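# Three arms: move ball from gutter into roofed box

## Task

Get the ball out of the gutter where it rests and into the box that belongs to that same arm. The box has a roof and one open side. Pouring the ball in from the gutter is allowed. The box must stay almost exactly where it is: moving it, raising it, rotating it or tilting it beyond a small amount is a failure. While no robot is carrying the ball, it must not fall noticeably below the height of the table tops. A gutter holds the ball only while its open end is the higher end, so if its handle is held vertical the ball rolls out. Nothing may be knocked or placed outside the work area. At the end the ball must stay in the box by itself, with the gripper opened and the arm moved away.

## Robot and tools

Setup. Three identical i2rt Big YAM arms, named arm1, arm2 and arm3. Each has six revolute joints, a two-finger gripper and a wrist camera. Foot positions in the shared scene frame, in metres, with heading in degrees counter-clockwise from +x: arm1 at (-1.71, +0.22, +0.94) heading -15; arm2 at (+0.00, +0.13, +0.85) heading -89; arm3 at (+1.71, +0.39, +0.86) heading -166. The hand reaches roughly 1.0 m from the joint1 axis. The room cameras are cam_end_1, cam_end_2, cam_gap_1, cam_gap_2, cam_side and cam_top. The wrist cameras are arm1_cam_wrist, arm2_cam_wrist and arm3_cam_wrist. With joints 1 and 6 at zero and the hand level and pointing forward, the wrist camera rides on top of the hand and looks toward the fingertips.

Frames. One scene frame for everything. Its origin is on the floor and +z points up. The hand point is midway between the fingertips. The hand's z axis runs along the fingers, and the fingers close along its y axis. The calibration lines give K, distortion D, T_world_to_cam (scene to camera, metres) and pos_world for each camera. Expect small errors of a few degrees and millimetres in these. Wrist camera poses come from the joint readings, so they can be less accurate.

execute_actions. Arguments: "actions", a list with one action or with none, and optional "cameras", a list of camera names. Leave "cameras" out, set it to null or give ["all"] to get every camera. Give [] for no images. An action is an object keyed by arm name. Each arm gets {"joints": {...}} with absolute joint targets, never offsets. Any subset of these keys may be given:
- joint1_rad: -2.879 to 2.879. Turns the arm about its foot, counter-clockwise from above. At 0 the arm extends along its foot's heading.
- joint2_rad: 0 to 3.141. Shoulder. At 0 the upper arm points backward and roughly level. Increasing it raises the arm and then brings it forward.
- joint3_rad: 0 to 3.019. Elbow. At 0 it is fully folded; larger values open it.
- joint4_rad: -1.692 to 1.57. Hand pitch; positive tips the fingers up.
- joint5_rad: -1.57 to 1.57. Side swing of the hand; positive is toward the arm's right.
- joint6_rad: -2.094 to 2.094. Hand roll; positive is clockwise when viewed from behind the hand.
- gripper_m: 0 to 0.093, in metres between the fingertips.
The done tolerances are about ±0.045, 0.14, 0.09, 0.055, 0.03 and 0.035 rad for joints 1 to 6, and ±0.003 m for the gripper. All named motions start together. Joints move at different speeds, so the hand can sweep a wide curve between postures. One action runs for at most 15 s. An unknown key or an out-of-range number rejects the whole call and nothing moves. A joint or arm you leave out may keep pushing toward its earlier target. The result gives each arm's state, joint_positions, joint torques and one image per requested camera, listed in order on the "pictures" line.

wait. Argument: seconds, 0 to 10. Nothing new is commanded and the scene runs on. It returns the same state and images as an empty action.

zoom_image. Arguments: camera, and region [x0, y0, x1, y1] in pixels of that camera's latest full image, with the origin at the top left. The region can be at most 504 by 504. It gives a closer view.

read_manual. Argument: section ("licences"). It only returns licence text.

finished_scene. Argument: scene, the number of the current scene. This cannot be undone. Call it only when the ball rests in the box on its own and the arm has released it and pulled back. The result reports success and gives the next task.

Result lines. joint_status tells how each commanded motion ended:
- off_target: the joint stopped short of its target and may still be pushing.
- contact_stop: the joint stopped on contact and now holds where it is.
- time_out: it could not finish in time. It keeps pushing toward its target or toward a nearby clipped target; on_its_own lists this. To relieve the push, send the joint its reported position.
- "joint command not followed", with a "cause:" line, and not_followed entries: a self- and inter-arm collision check held back that arm's joint targets. A gripper target in the same action still runs. The held-back targets may be retried with later actions until you send targets that pass.
on_its_own lists motion you did not command; its "held at" value is the target being held, not where the joint is. A very small change from the current position may produce no movement. MOTOR HOT appears from 85 °C. At 100 °C an OVER-TEMPERATURE FAULT drops that arm, and its joints show limit_stop_at_motor_heat; send the targets again after it cools. If a call reports a stop, the later calls in that same reply are skipped.

Cautions. The arms do not stop on contact and can push very hard. Long hard pushes or holding loads heat the motors. Two arms pressing hard against each other fails the run, and a hard hit can too. The collision check can react late and ignores fingers, gripper housings and wrist cameras. Torque readings are noisy, offset and affected by friction. The robot holds its last command while you think. Loose objects may occasionally get a brief push. Avoid dropping the ball, slamming it, striking or dragging the box, and tilting the gutter so its handle is upright before it is over the box opening. Approach from the box's open side, pour gently, then open the gripper and withdraw.

Each tool is called after "Request:" by a JSON object that holds its "api" and its "payload".

## Session

I'll start by looking at the scene.

Request:
{"api": "execute_actions", "payload": {"actions": []}}

Scene clock: 0.00 s.
Joint torques (N m, as the arm reports them, + toward a larger angle): no reading
arm1.joint_positions: joint1_rad=+0.815 joint2_rad=+0.564 joint3_rad=+1.367 joint4_rad=-1.600 joint5_rad=-0.020 joint6_rad=+0.277 gripper_m=+0.094
arm1.joint_status: not commanded
arm1.hand: x=-1.5688 y=+0.3163 z=+1.4338 quat_wxyz=(-0.343, +0.131, -0.916, -0.161) (m; scene frame)
arm2.joint_positions: joint1_rad=+0.115 joint2_rad=+0.326 joint3_rad=+1.581 joint4_rad=-1.629 joint5_rad=+0.033 joint6_rad=-0.012 gripper_m=+0.095
arm2.joint_status: not commanded
arm2.hand: x=-0.0034 y=+0.1011 z=+1.4422 quat_wxyz=(-0.414, -0.548, -0.618, +0.383) (m; scene frame)
arm3.joint_positions: joint1_rad=+0.284 joint2_rad=+0.615 joint3_rad=+1.367 joint4_rad=-1.465 joint5_rad=-0.033 joint6_rad=-0.523 gripper_m=+0.095
arm3.joint_status: not commanded
arm3.hand: x=+1.5293 y=+0.2759 z=+1.3633 quat_wxyz=(-0.017, -0.784, -0.461, +0.415) (m; scene frame)
pictures: arm1_cam_wrist, arm2_cam_wrist, arm3_cam_wrist, cam_end_1, cam_end_2, cam_gap_1, cam_gap_2, cam_side, cam_top
Images, in order (width x height): arm1_cam_wrist 672x504, arm2_cam_wrist 672x504, arm3_cam_wrist 672x504, cam_end_1 672x504, cam_end_2 672x504, cam_gap_1 672x504, cam_gap_2 672x504, cam_side 672x504, cam_top 672x504.

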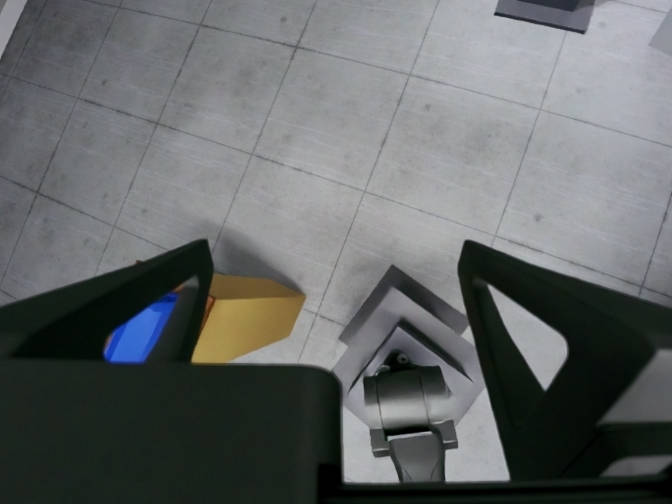

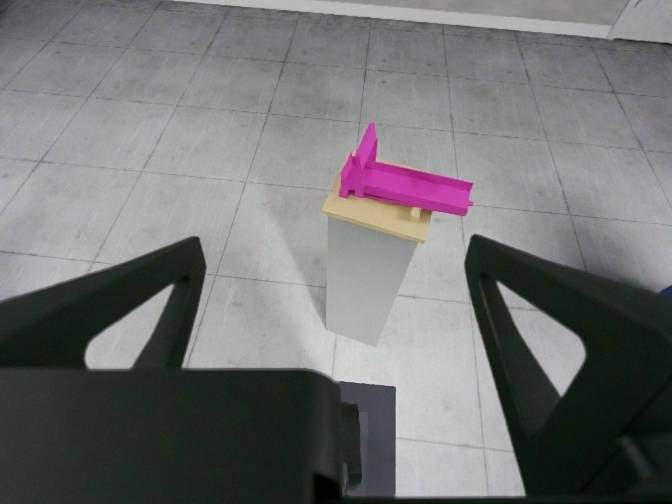

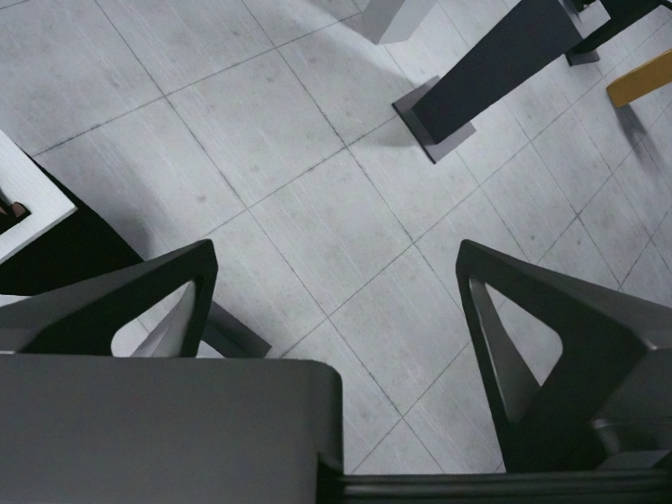

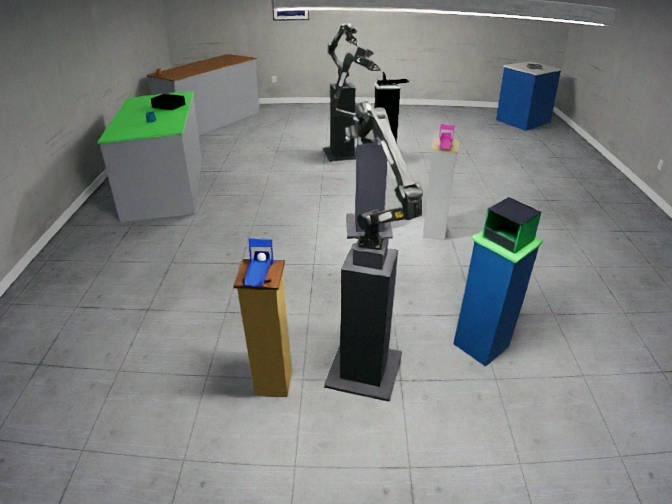

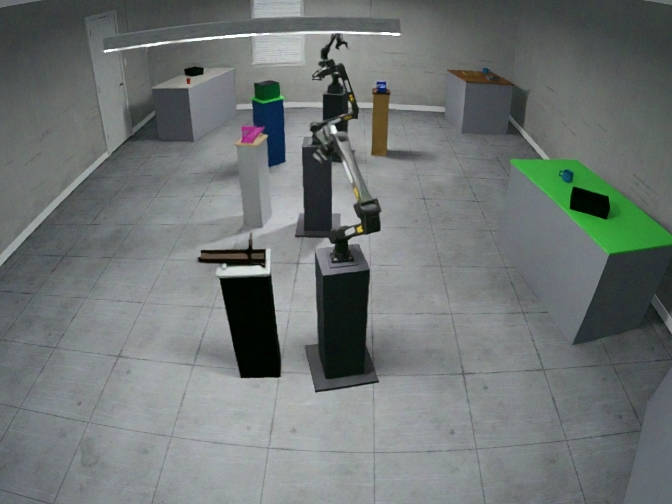

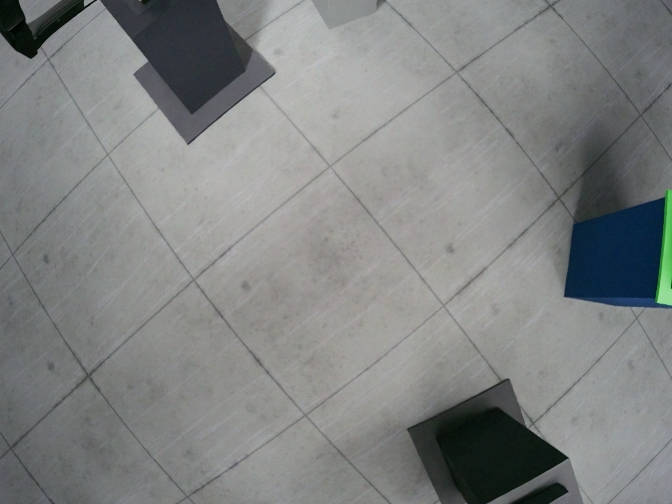

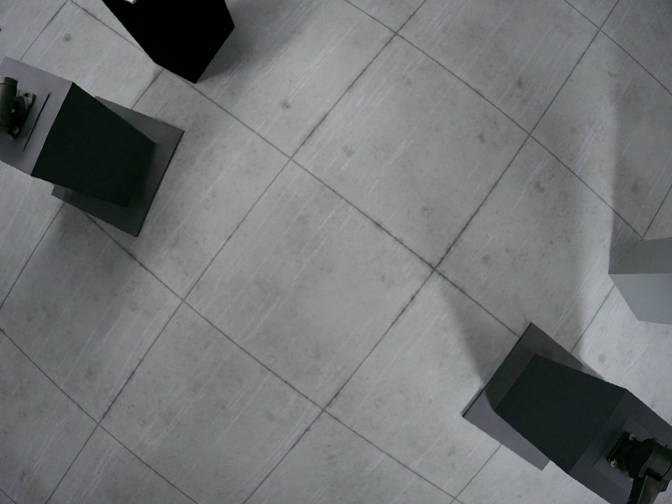

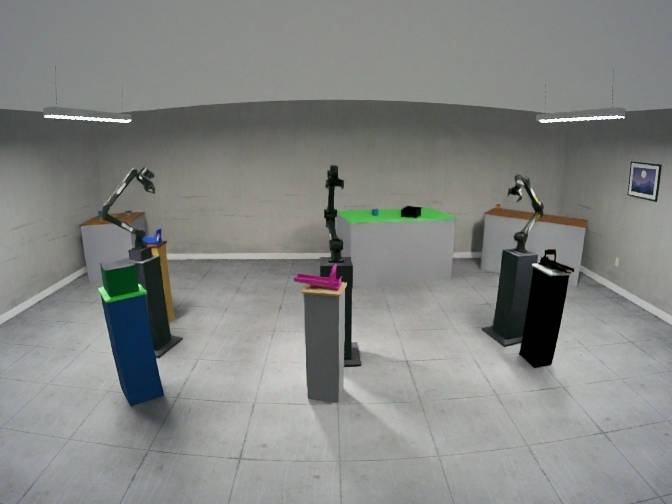

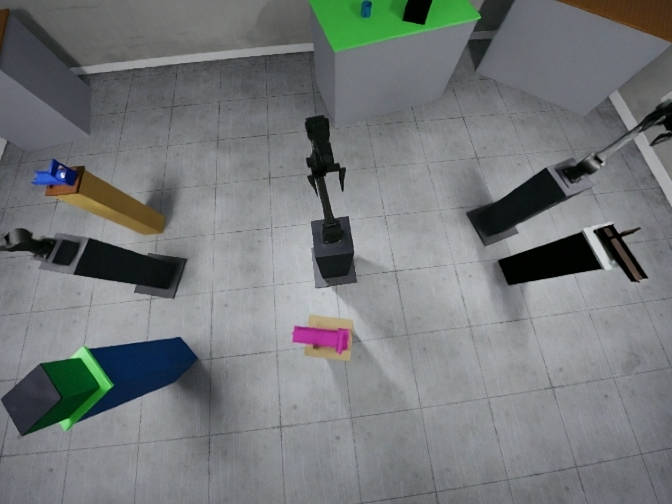

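Request:
{"api": "zoom_image", "payload": {"camera": "cam_end_1", "region": [200, 210, 320, 300]}}

Request:
{"api": "zoom_image", "payload": {"camera": "cam_end_1", "region": [440, 180, 560, 270]}}

Request:
{"api": "zoom_image", "payload": {"camera": "cam_top", "region": [0, 140, 120, 230]}}

Request:
{"api": "zoom_image", "payload": {"camera": "cam_top", "region": [0, 330, 140, 440]}}

Request:
{"api": "zoom_image", "payload": {"camera": "cam_side", "region": [70, 200, 190, 310]}}

Request:
{"api": "zoom_image", "payload": {"camera": "arm2_cam_wrist", "region": [300, 110, 490, 250]}}

Region (200, 210, 320, 300) of cam_end_1's 672x504 image, scaled by 4.200, with more detail than that image has; it fills the top 378 rows of this view, and the rest is white.

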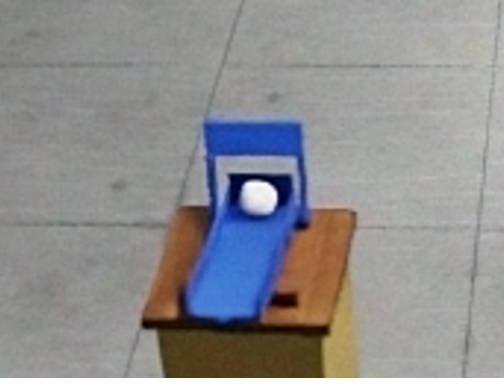

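Region (440, 180, 560, 270) of cam_end_1's 672x504 image, scaled by 4.200, with more detail than that image has; it fills the top 378 rows of this view, and the rest is white.

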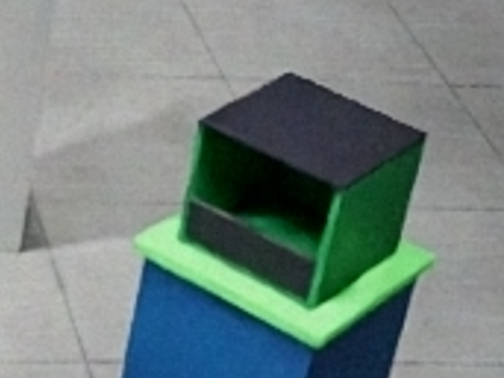

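Region (0, 140, 120, 230) of cam_top's 672x504 image, scaled by 4.200, with more detail than that image has; it fills the top 378 rows of this view, and the rest is white.

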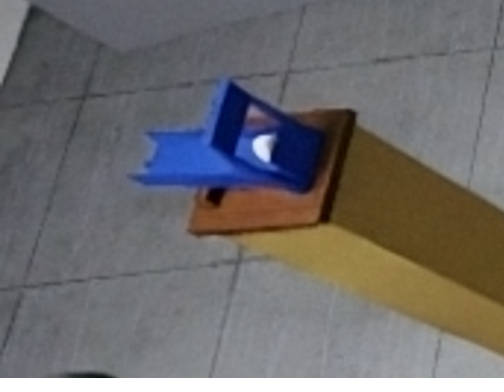

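Region (0, 330, 140, 440) of cam_top's 672x504 image, scaled by 3.600, with more detail than that image has; it fills the top 396 rows of this view, and the rest is white.

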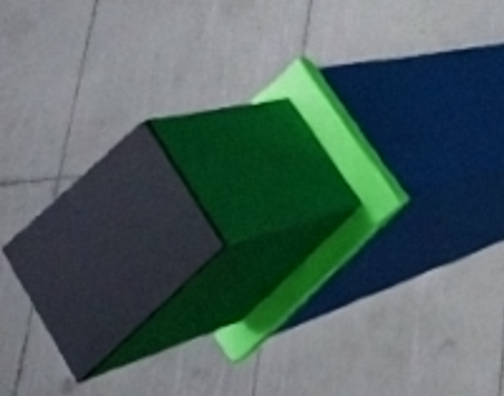

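Region (70, 200, 190, 310) of cam_side's 672x504 image, scaled by 4.200, with more detail than that image has; it fills the top 462 rows of this view, and the rest is white.

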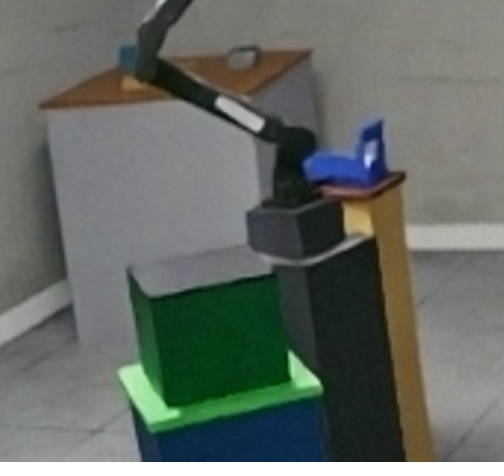

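Region (300, 110, 490, 250) of arm2_cam_wrist's 672x504 image, scaled by 2.653, with more detail than that image has; it fills the top 371 rows of this view, and the rest is white.

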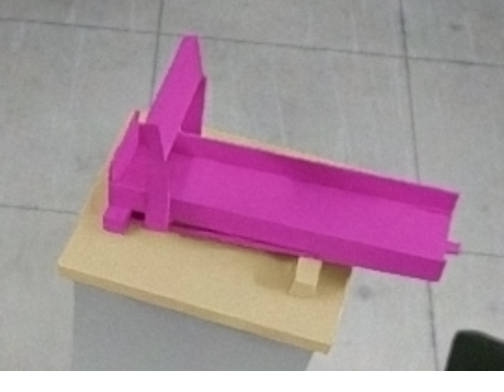

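Request:
{"api": "execute_actions", "payload": {"actions": [{"arm1": {"joints": {"joint1_rad": 1.835, "joint2_rad": 1.872, "joint3_rad": 1.62, "joint4_rad": -1.319, "joint5_rad": -0.25, "joint6_rad": 0.0, "gripper_m": 0.09}}}], "cameras": ["arm1_cam_wrist", "cam_end_1", "cam_side", "cam_top"]}}

Scene clock: 121.83 s.
Joint torques (N m, as the arm reports them, + toward a larger angle): arm1=[ -0.02 -16.16   9.14   0.39  -0.12  -0.05] | arm2=[ 0.37 10.16  4.47  2.56  0.05 -0.04] | arm3=[-0.26  2.21  9.66  2.03  0.03  0.12]
arm1.joint_positions: joint1_rad=+1.841 joint2_rad=+1.857 joint3_rad=+1.620 joint4_rad=-1.324 joint5_rad=-0.249 joint6_rad=+0.008 gripper_m=+0.090
arm1.joint_status: all done
arm1.hand: x=-1.7623 y=+0.7891 z=+1.0888 quat_wxyz=(+0.084, +0.702, -0.701, -0.090) (m; scene frame)
arm2.joint_positions: joint1_rad=+0.115 joint2_rad=+0.326 joint3_rad=+1.581 joint4_rad=-1.629 joint5_rad=+0.033 joint6_rad=-0.012 gripper_m=+0.095
arm2.joint_status: not commanded
arm2.hand: x=-0.0034 y=+0.1011 z=+1.4422 quat_wxyz=(-0.414, -0.548, -0.618, +0.383) (m; scene frame)
arm3.joint_positions: joint1_rad=+0.284 joint2_rad=+0.615 joint3_rad=+1.367 joint4_rad=-1.465 joint5_rad=-0.033 joint6_rad=-0.523 gripper_m=+0.095
arm3.joint_status: not commanded
arm3.hand: x=+1.5293 y=+0.2759 z=+1.3633 quat_wxyz=(-0.017, -0.784, -0.461, +0.415) (m; scene frame)
pictures: arm1_cam_wrist, cam_end_1, cam_side, cam_top
camera_calibration (this result's frames):
arm1_cam_wrist: T_world_to_cam=[[0.969205, 0.00936004, -0.246078, 1.96876], [0.151072, -0.811742, 0.564138, 0.295558], [-0.194472, -0.583941, -0.788158, 1.09908], [0, 0, 0, 1]] pos_world=[-1.73904, 0.863284, 1.18398]
Images, in order (width x height): arm1_cam_wrist 672x504, cam_end_1 672x504, cam_side 672x504, cam_top 672x504.

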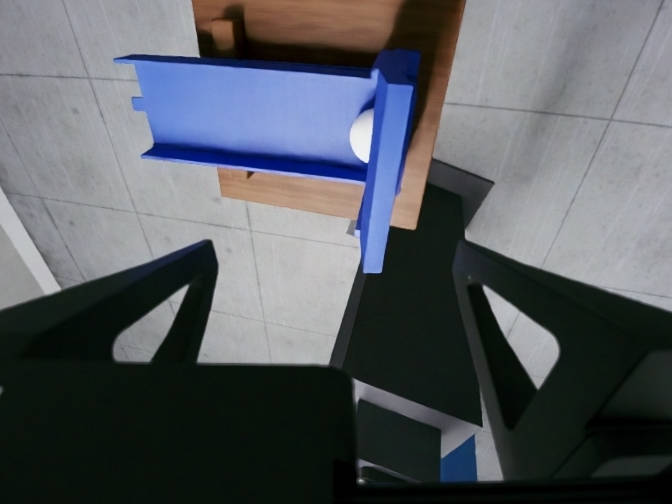

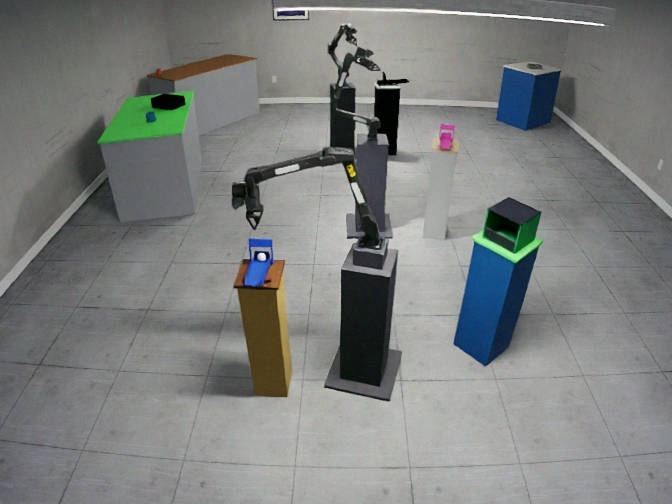

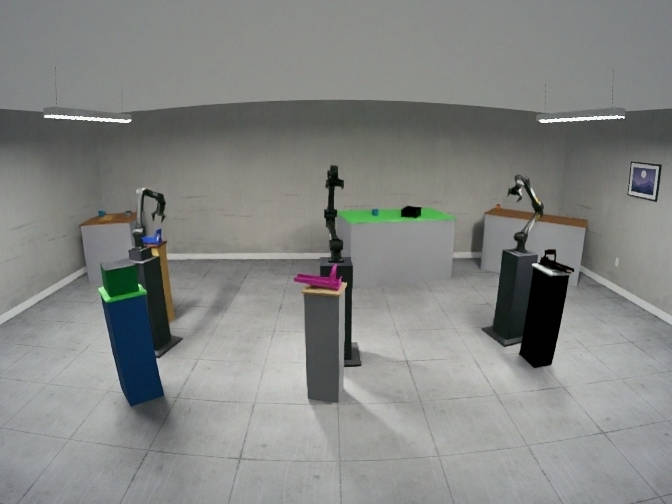

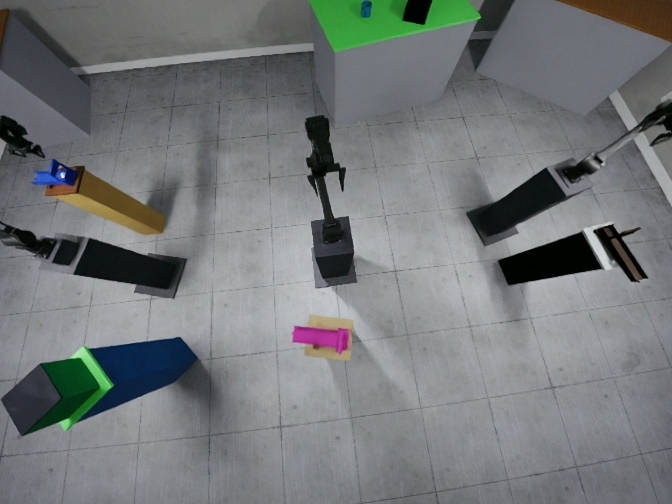

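Request:
{"api": "execute_actions", "payload": {"actions": [{"arm1": {"joints": {"joint1_rad": 1.829, "joint2_rad": 1.953, "joint3_rad": 1.41, "joint4_rad": -1.027, "joint5_rad": -0.3, "joint6_rad": 0.0, "gripper_m": 0.065}}}], "cameras": ["arm1_cam_wrist", "cam_end_1", "cam_side"]}}

Request:
{"api": "zoom_image", "payload": {"camera": "cam_end_1", "region": [200, 190, 320, 300]}}

Request:
{"api": "zoom_image", "payload": {"camera": "cam_side", "region": [110, 190, 200, 260]}}

Scene clock: 180.57 s.
Joint torques (N m, as the arm reports them, + toward a larger angle): arm1=[ -0.4  -17.79   7.83   0.84  -0.22  -0.05] | arm2=[ 0.73 10.57  4.51  2.48  0.09 -0.02] | arm3=[-0.54  2.36  9.79  2.03  0.02  0.13]
arm1.joint_positions: joint1_rad=+1.840 joint2_rad=+1.957 joint3_rad=+1.411 joint4_rad=-1.043 joint5_rad=-0.297 joint6_rad=+0.008 gripper_m=+0.065
arm1.joint_status: all done
arm1.hand: x=-1.7693 y=+0.7711 z=+0.9635 quat_wxyz=(+0.110, +0.699, -0.700, -0.097) (m; scene frame)
arm2.joint_positions: joint1_rad=+0.115 joint2_rad=+0.326 joint3_rad=+1.581 joint4_rad=-1.629 joint5_rad=+0.033 joint6_rad=-0.012 gripper_m=+0.095
arm2.joint_status: not commanded
arm2.hand: x=-0.0034 y=+0.1011 z=+1.4422 quat_wxyz=(-0.414, -0.548, -0.618, +0.383) (m; scene frame)
arm3.joint_positions: joint1_rad=+0.284 joint2_rad=+0.615 joint3_rad=+1.367 joint4_rad=-1.465 joint5_rad=-0.033 joint6_rad=-0.523 gripper_m=+0.095
arm3.joint_status: not commanded
arm3.hand: x=+1.5293 y=+0.2759 z=+1.3633 quat_wxyz=(-0.017, -0.784, -0.461, +0.415) (m; scene frame)
pictures: arm1_cam_wrist, cam_end_1, cam_side
camera_calibration (this result's frames):
arm1_cam_wrist: T_world_to_cam=[[0.956329, 0.0010716, -0.292289, 1.97299], [0.177915, -0.795537, 0.579196, 0.373209], [-0.231906, -0.605904, -0.760986, 0.912953], [0, 0, 0, 1]] pos_world=[-1.74151, 0.847949, 1.05527]
Images, in order (width x height): arm1_cam_wrist 672x504, cam_end_1 672x504, cam_side 672x504.

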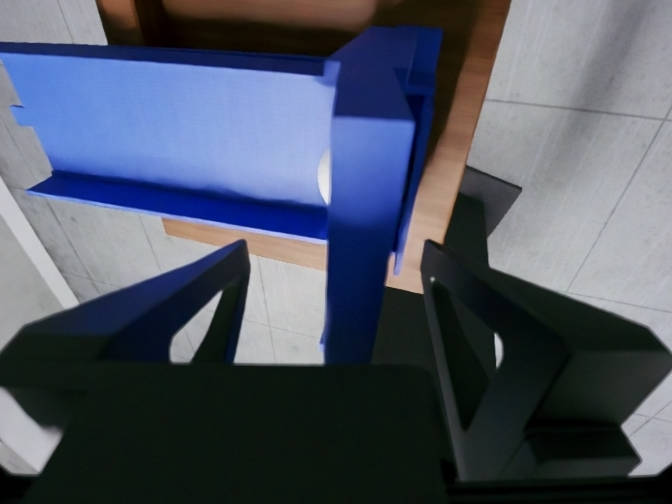

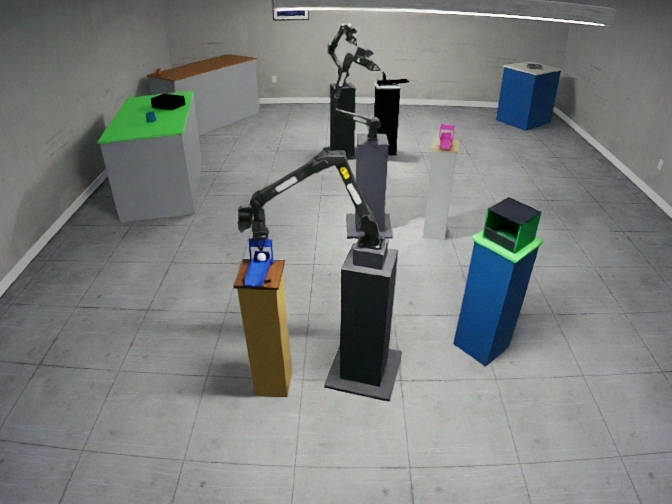

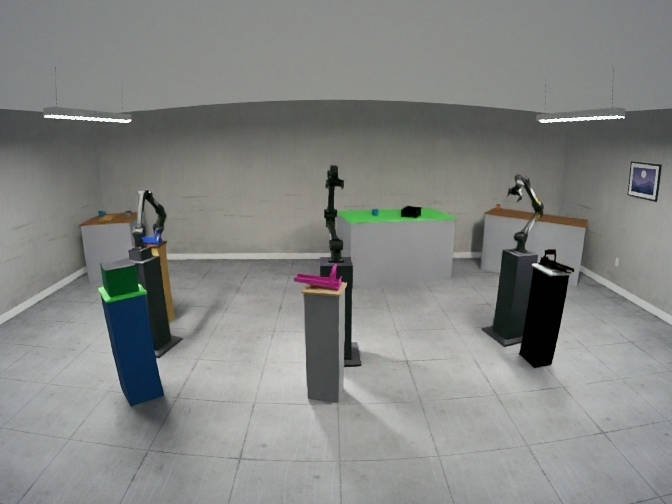

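Region (200, 190, 320, 300) of cam_end_1's 672x504 image, scaled by 4.200, with more detail than that image has; it fills the top 462 rows of this view, and the rest is white.

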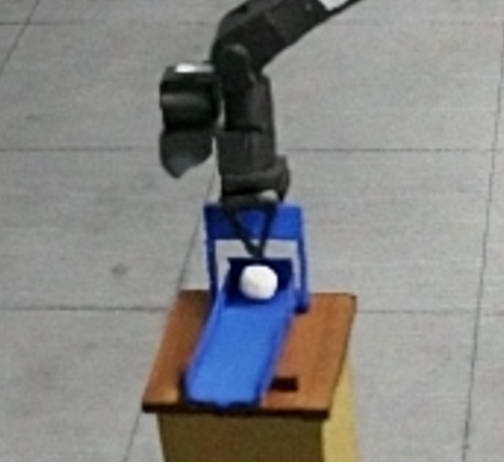

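Region (110, 190, 200, 260) of cam_side's 672x504 image, scaled by 5.600, with more detail than that image has.

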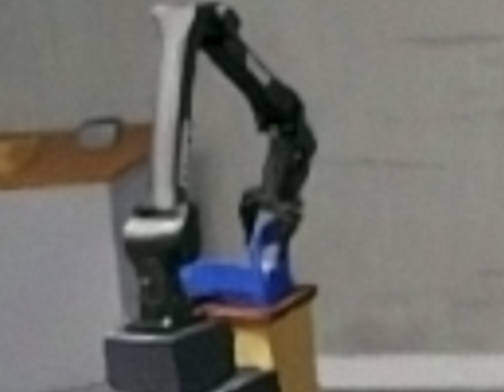

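Request:
{"api": "execute_actions", "payload": {"actions": [{"arm1": {"joints": {"gripper_m": 0.0}}}], "cameras": ["arm1_cam_wrist", "cam_end_1", "cam_side"]}}

Request:
{"api": "zoom_image", "payload": {"camera": "cam_end_1", "region": [200, 190, 320, 300]}}

Request:
{"api": "zoom_image", "payload": {"camera": "cam_side", "region": [110, 190, 200, 260]}}

Scene clock: 187.00 s.
Joint torques (N m, as the arm reports them, + toward a larger angle): arm1=[ -0.36 -17.24   7.88   0.72  -0.25  -0.02] | arm2=[ 1.15 10.47  4.5   2.43  0.07 -0.07] | arm3=[-0.34  2.34  9.82  2.03  0.04  0.12]
arm1.joint_positions: joint1_rad=+1.838 joint2_rad=+1.957 joint3_rad=+1.411 joint4_rad=-1.041 joint5_rad=-0.297 joint6_rad=+0.005 gripper_m=+0.011
arm1.joint_status: gripper_m off_target (ended at +0.011, target +0.000)
arm1.hand: x=-1.7679 y=+0.7719 z=+0.9634 quat_wxyz=(+0.109, +0.699, -0.700, -0.098) (m; scene frame)
arm2.joint_positions: joint1_rad=+0.115 joint2_rad=+0.326 joint3_rad=+1.581 joint4_rad=-1.629 joint5_rad=+0.033 joint6_rad=-0.012 gripper_m=+0.095
arm2.joint_status: not commanded
arm2.hand: x=-0.0034 y=+0.1011 z=+1.4422 quat_wxyz=(-0.414, -0.548, -0.618, +0.383) (m; scene frame)
arm3.joint_positions: joint1_rad=+0.284 joint2_rad=+0.615 joint3_rad=+1.367 joint4_rad=-1.465 joint5_rad=-0.033 joint6_rad=-0.523 gripper_m=+0.095
arm3.joint_status: not commanded
arm3.hand: x=+1.5293 y=+0.2759 z=+1.3633 quat_wxyz=(-0.017, -0.784, -0.461, +0.415) (m; scene frame)
pictures: arm1_cam_wrist, cam_end_1, cam_side
camera_calibration (this result's frames):
arm1_cam_wrist: T_world_to_cam=[[0.956529, 0.00273659, -0.291624, 1.97009], [0.178036, -0.797481, 0.576478, 0.377927], [-0.230987, -0.603338, -0.763301, 0.915574], [0, 0, 0, 1]] pos_world=[-1.74024, 0.848399, 1.05552]
Images, in order (width x height): arm1_cam_wrist 672x504, cam_end_1 672x504, cam_side 672x504.

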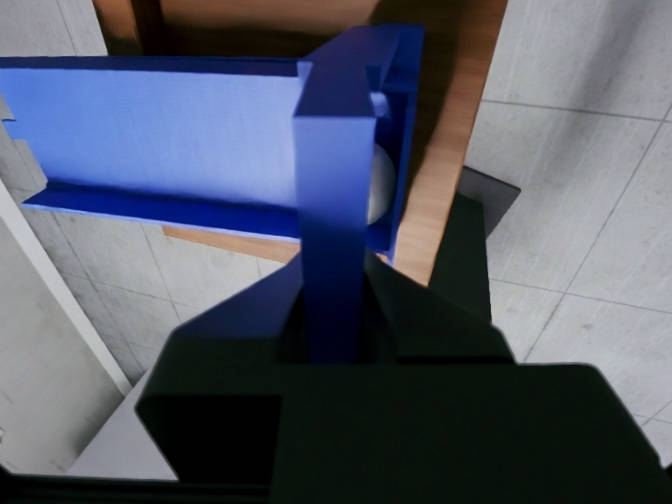

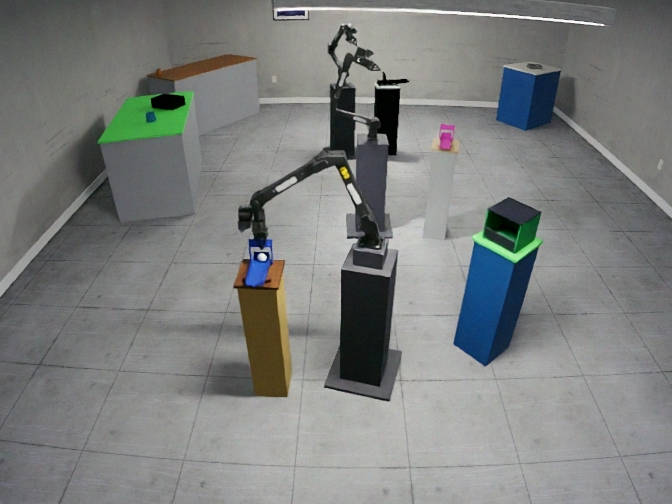

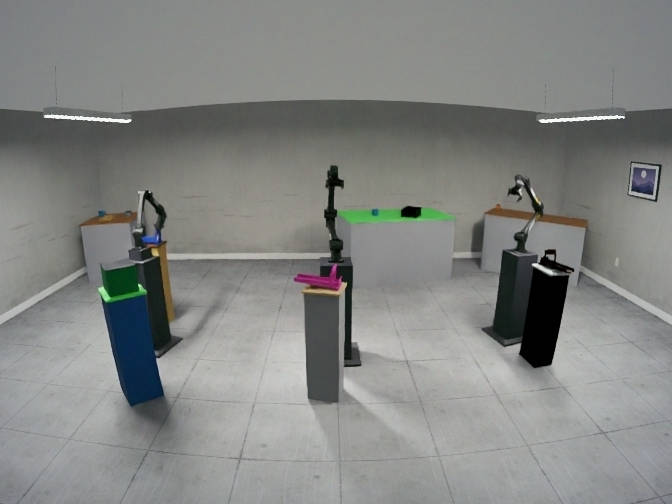

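Region (200, 190, 320, 300) of cam_end_1's 672x504 image, scaled by 4.200, with more detail than that image has; it fills the top 462 rows of this view, and the rest is white.

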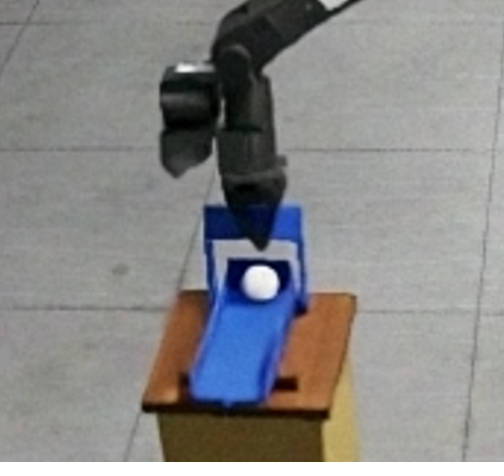

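Region (110, 190, 200, 260) of cam_side's 672x504 image, scaled by 5.600, with more detail than that image has.

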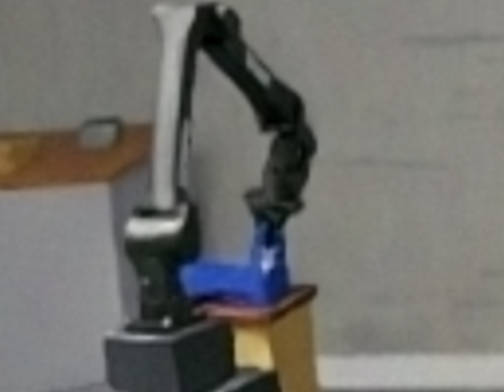

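Request:
{"api": "execute_actions", "payload": {"actions": [{"arm1": {"joints": {"joint1_rad": 1.838, "joint2_rad": 1.872, "joint3_rad": 1.62, "joint4_rad": -1.319, "joint5_rad": -0.45, "joint6_rad": 0.0, "gripper_m": 0.0}}}], "cameras": ["arm1_cam_wrist", "cam_end_1", "cam_side"]}}

Request:
{"api": "zoom_image", "payload": {"camera": "cam_side", "region": [100, 170, 200, 250]}}

Request:
{"api": "zoom_image", "payload": {"camera": "cam_end_1", "region": [200, 170, 320, 300]}}

Scene clock: 241.20 s.
Joint torques (N m, as the arm reports them, + toward a larger angle): arm1=[  0.38 -16.37  12.19  -0.6   -0.47  -0.03] | arm2=[ 1.13 10.54  4.49  2.37  0.07 -0.05] | arm3=[-0.79  2.29  9.73  2.02  0.03  0.13]
arm1.joint_positions: joint1_rad=+1.838 joint2_rad=+1.864 joint3_rad=+1.579 joint4_rad=-1.303 joint5_rad=-0.443 joint6_rad=+0.004 gripper_m=+0.011
arm1.joint_status: gripper_m off_target (ended at +0.011, target +0.000); the others done
arm1.hand: x=-1.7918 y=+0.7804 z=+1.0809 quat_wxyz=(+0.161, +0.689, -0.691, -0.148) (m; scene frame)
arm2.joint_positions: joint1_rad=+0.115 joint2_rad=+0.326 joint3_rad=+1.581 joint4_rad=-1.629 joint5_rad=+0.033 joint6_rad=-0.012 gripper_m=+0.095
arm2.joint_status: not commanded
arm2.hand: x=-0.0034 y=+0.1011 z=+1.4422 quat_wxyz=(-0.414, -0.548, -0.618, +0.383) (m; scene frame)
arm3.joint_positions: joint1_rad=+0.284 joint2_rad=+0.615 joint3_rad=+1.367 joint4_rad=-1.465 joint5_rad=-0.033 joint6_rad=-0.523 gripper_m=+0.095
arm3.joint_status: not commanded
arm3.hand: x=+1.5293 y=+0.2759 z=+1.3633 quat_wxyz=(-0.017, -0.784, -0.461, +0.415) (m; scene frame)
pictures: arm1_cam_wrist, cam_end_1, cam_side
camera_calibration (this result's frames):
arm1_cam_wrist: T_world_to_cam=[[0.903565, 0.000386896, -0.428451, 2.08205], [0.259371, -0.796438, 0.546272, 0.498812], [-0.341023, -0.604721, -0.719734, 0.761676], [0, 0, 0, 1]] pos_world=[-1.7509, 0.857068, 1.16777]
Images, in order (width x height): arm1_cam_wrist 672x504, cam_end_1 672x504, cam_side 672x504.

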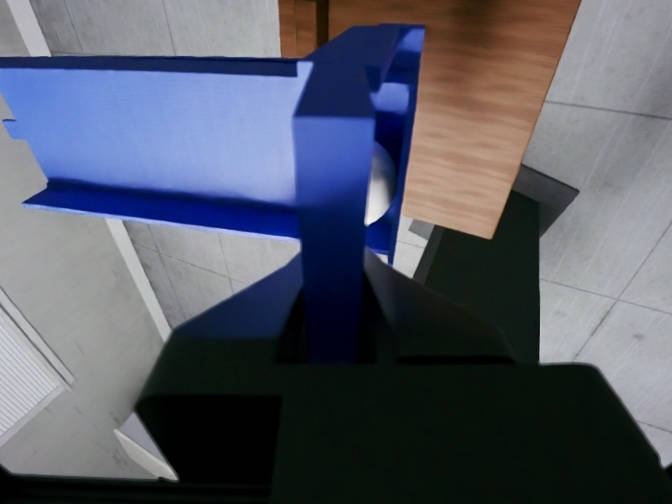

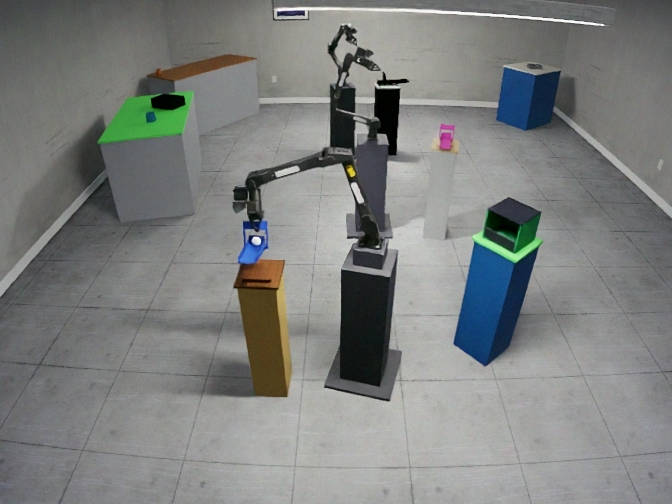

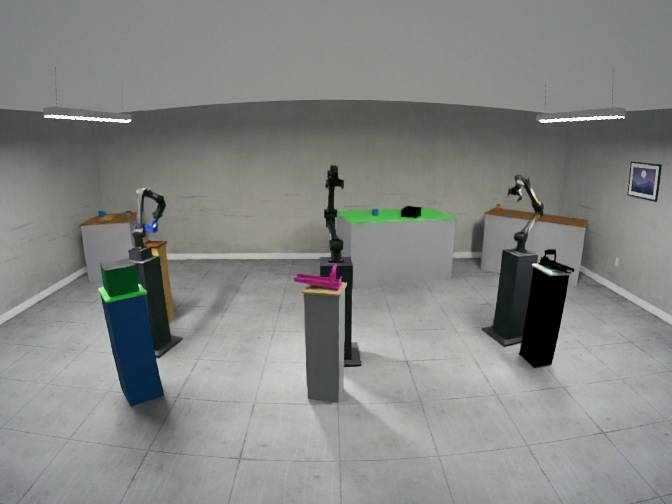

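Region (100, 170, 200, 250) of cam_side's 672x504 image, scaled by 5.040, with more detail than that image has; it fills the top 403 rows of this view, and the rest is white.

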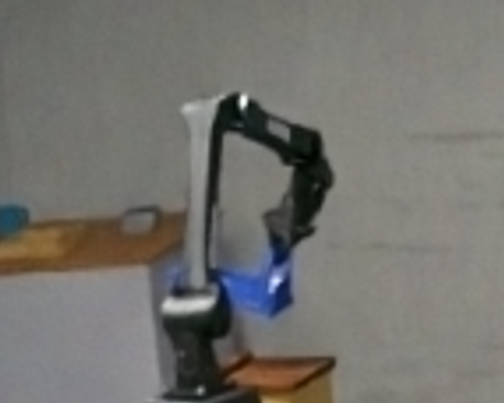

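Region (200, 170, 320, 300) of cam_end_1's 672x504 image, scaled by 3.877, with more detail than that image has; it fills the left 465 columns of this view, and the rest is white.

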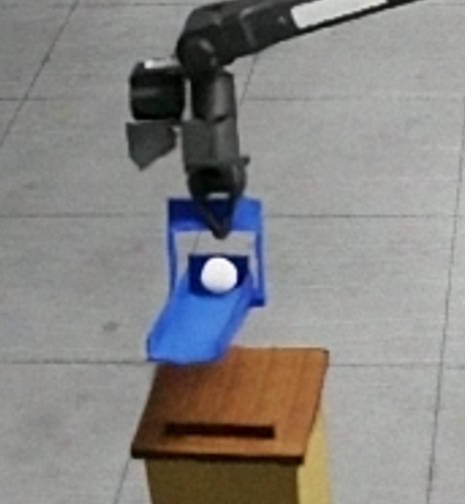

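Request:
{"api": "execute_actions", "payload": {"actions": [{"arm1": {"joints": {"joint1_rad": 0.3, "joint2_rad": 1.533, "joint3_rad": 1.37, "joint4_rad": -1.373, "joint5_rad": -0.55, "joint6_rad": 0.0, "gripper_m": 0.0}}}], "cameras": ["arm1_cam_wrist", "cam_end_1", "cam_side"]}}

Request:
{"api": "zoom_image", "payload": {"camera": "cam_end_1", "region": [270, 120, 430, 260]}}

Scene clock: 251.23 s.
Joint torques (N m, as the arm reports them, + toward a larger angle): arm1=[  1.12 -13.15   8.14  -0.39  -0.58  -0.03] | arm2=[ 0.8  10.46  4.48  2.38  0.09 -0.06] | arm3=[-0.53  2.31  9.7   2.06  0.05  0.11]
arm1.joint_positions: joint1_rad=+0.294 joint2_rad=+1.535 joint3_rad=+1.384 joint4_rad=-1.358 joint5_rad=-0.542 joint6_rad=+0.004 gripper_m=+0.011
arm1.joint_status: gripper_m off_target (ended at +0.011, target +0.000); the others done
arm1.hand: x=-1.2512 y=+0.3250 z=+1.1784 quat_wxyz=(-0.026, +0.022, -0.963, -0.269) (m; scene frame)
arm2.joint_positions: joint1_rad=+0.115 joint2_rad=+0.326 joint3_rad=+1.581 joint4_rad=-1.629 joint5_rad=+0.033 joint6_rad=-0.012 gripper_m=+0.095
arm2.joint_status: not commanded
arm2.hand: x=-0.0034 y=+0.1011 z=+1.4422 quat_wxyz=(-0.414, -0.548, -0.618, +0.383) (m; scene frame)
arm3.joint_positions: joint1_rad=+0.284 joint2_rad=+0.615 joint3_rad=+1.367 joint4_rad=-1.465 joint5_rad=-0.033 joint6_rad=-0.523 gripper_m=+0.095
arm3.joint_status: not commanded
arm3.hand: x=+1.5293 y=+0.2759 z=+1.3633 quat_wxyz=(-0.017, -0.784, -0.461, +0.415) (m; scene frame)
pictures: arm1_cam_wrist, cam_end_1, cam_side
camera_calibration (this result's frames):
arm1_cam_wrist: T_world_to_cam=[[0.0630549, -0.853223, -0.517721, 0.966492], [-0.827435, -0.33474, 0.450888, -1.45481], [-0.55801, 0.39995, -0.727094, 0.151455], [0, 0, 0, 1]] pos_world=[-1.18019, 0.277075, 1.26645]
Images, in order (width x height): arm1_cam_wrist 672x504, cam_end_1 672x504, cam_side 672x504.

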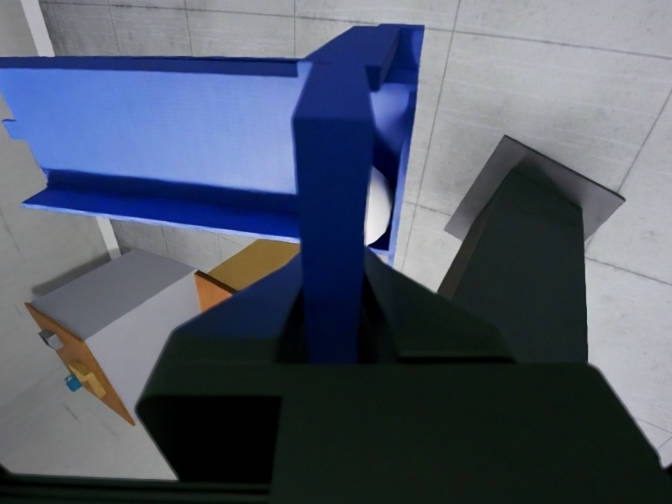

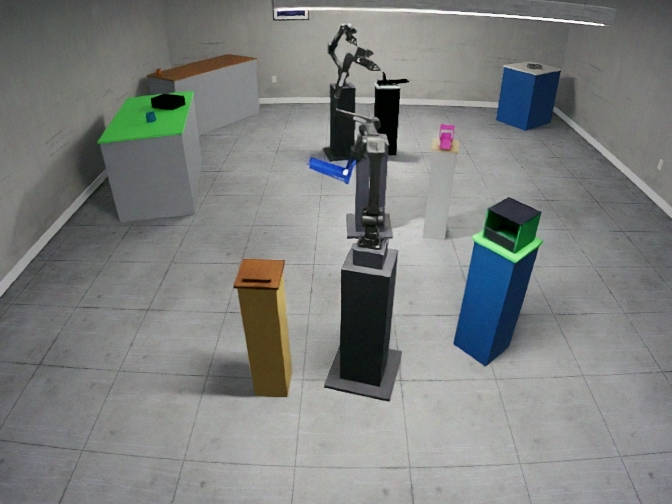

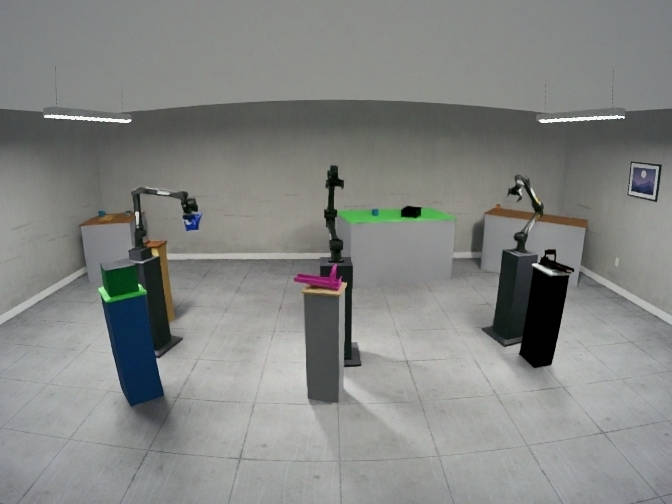

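Region (270, 120, 430, 260) of cam_end_1's 672x504 image, scaled by 3.150, with more detail than that image has; it fills the top 441 rows of this view, and the rest is white.

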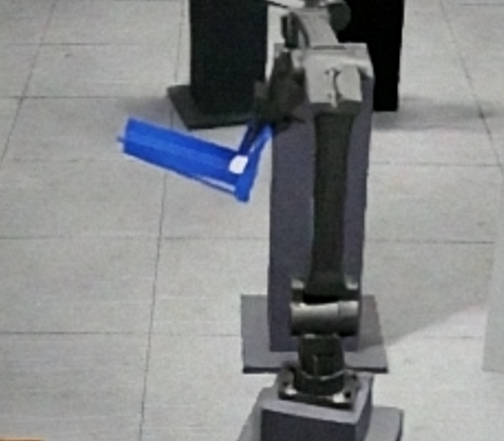

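Request:
{"api": "zoom_image", "payload": {"camera": "cam_end_1", "region": [300, 140, 370, 195]}}

Region (300, 140, 370, 195) of cam_end_1's 672x504 image, scaled by 7.200, with more detail than that image has; it fills the top 396 rows of this view, and the rest is white.

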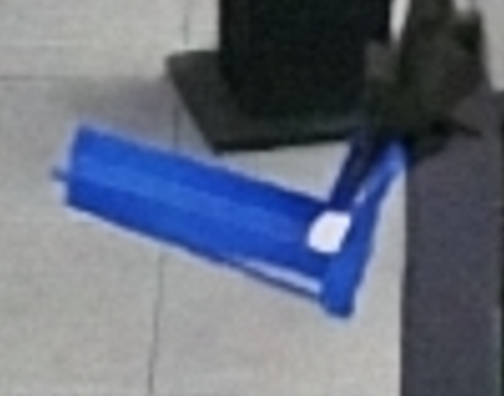

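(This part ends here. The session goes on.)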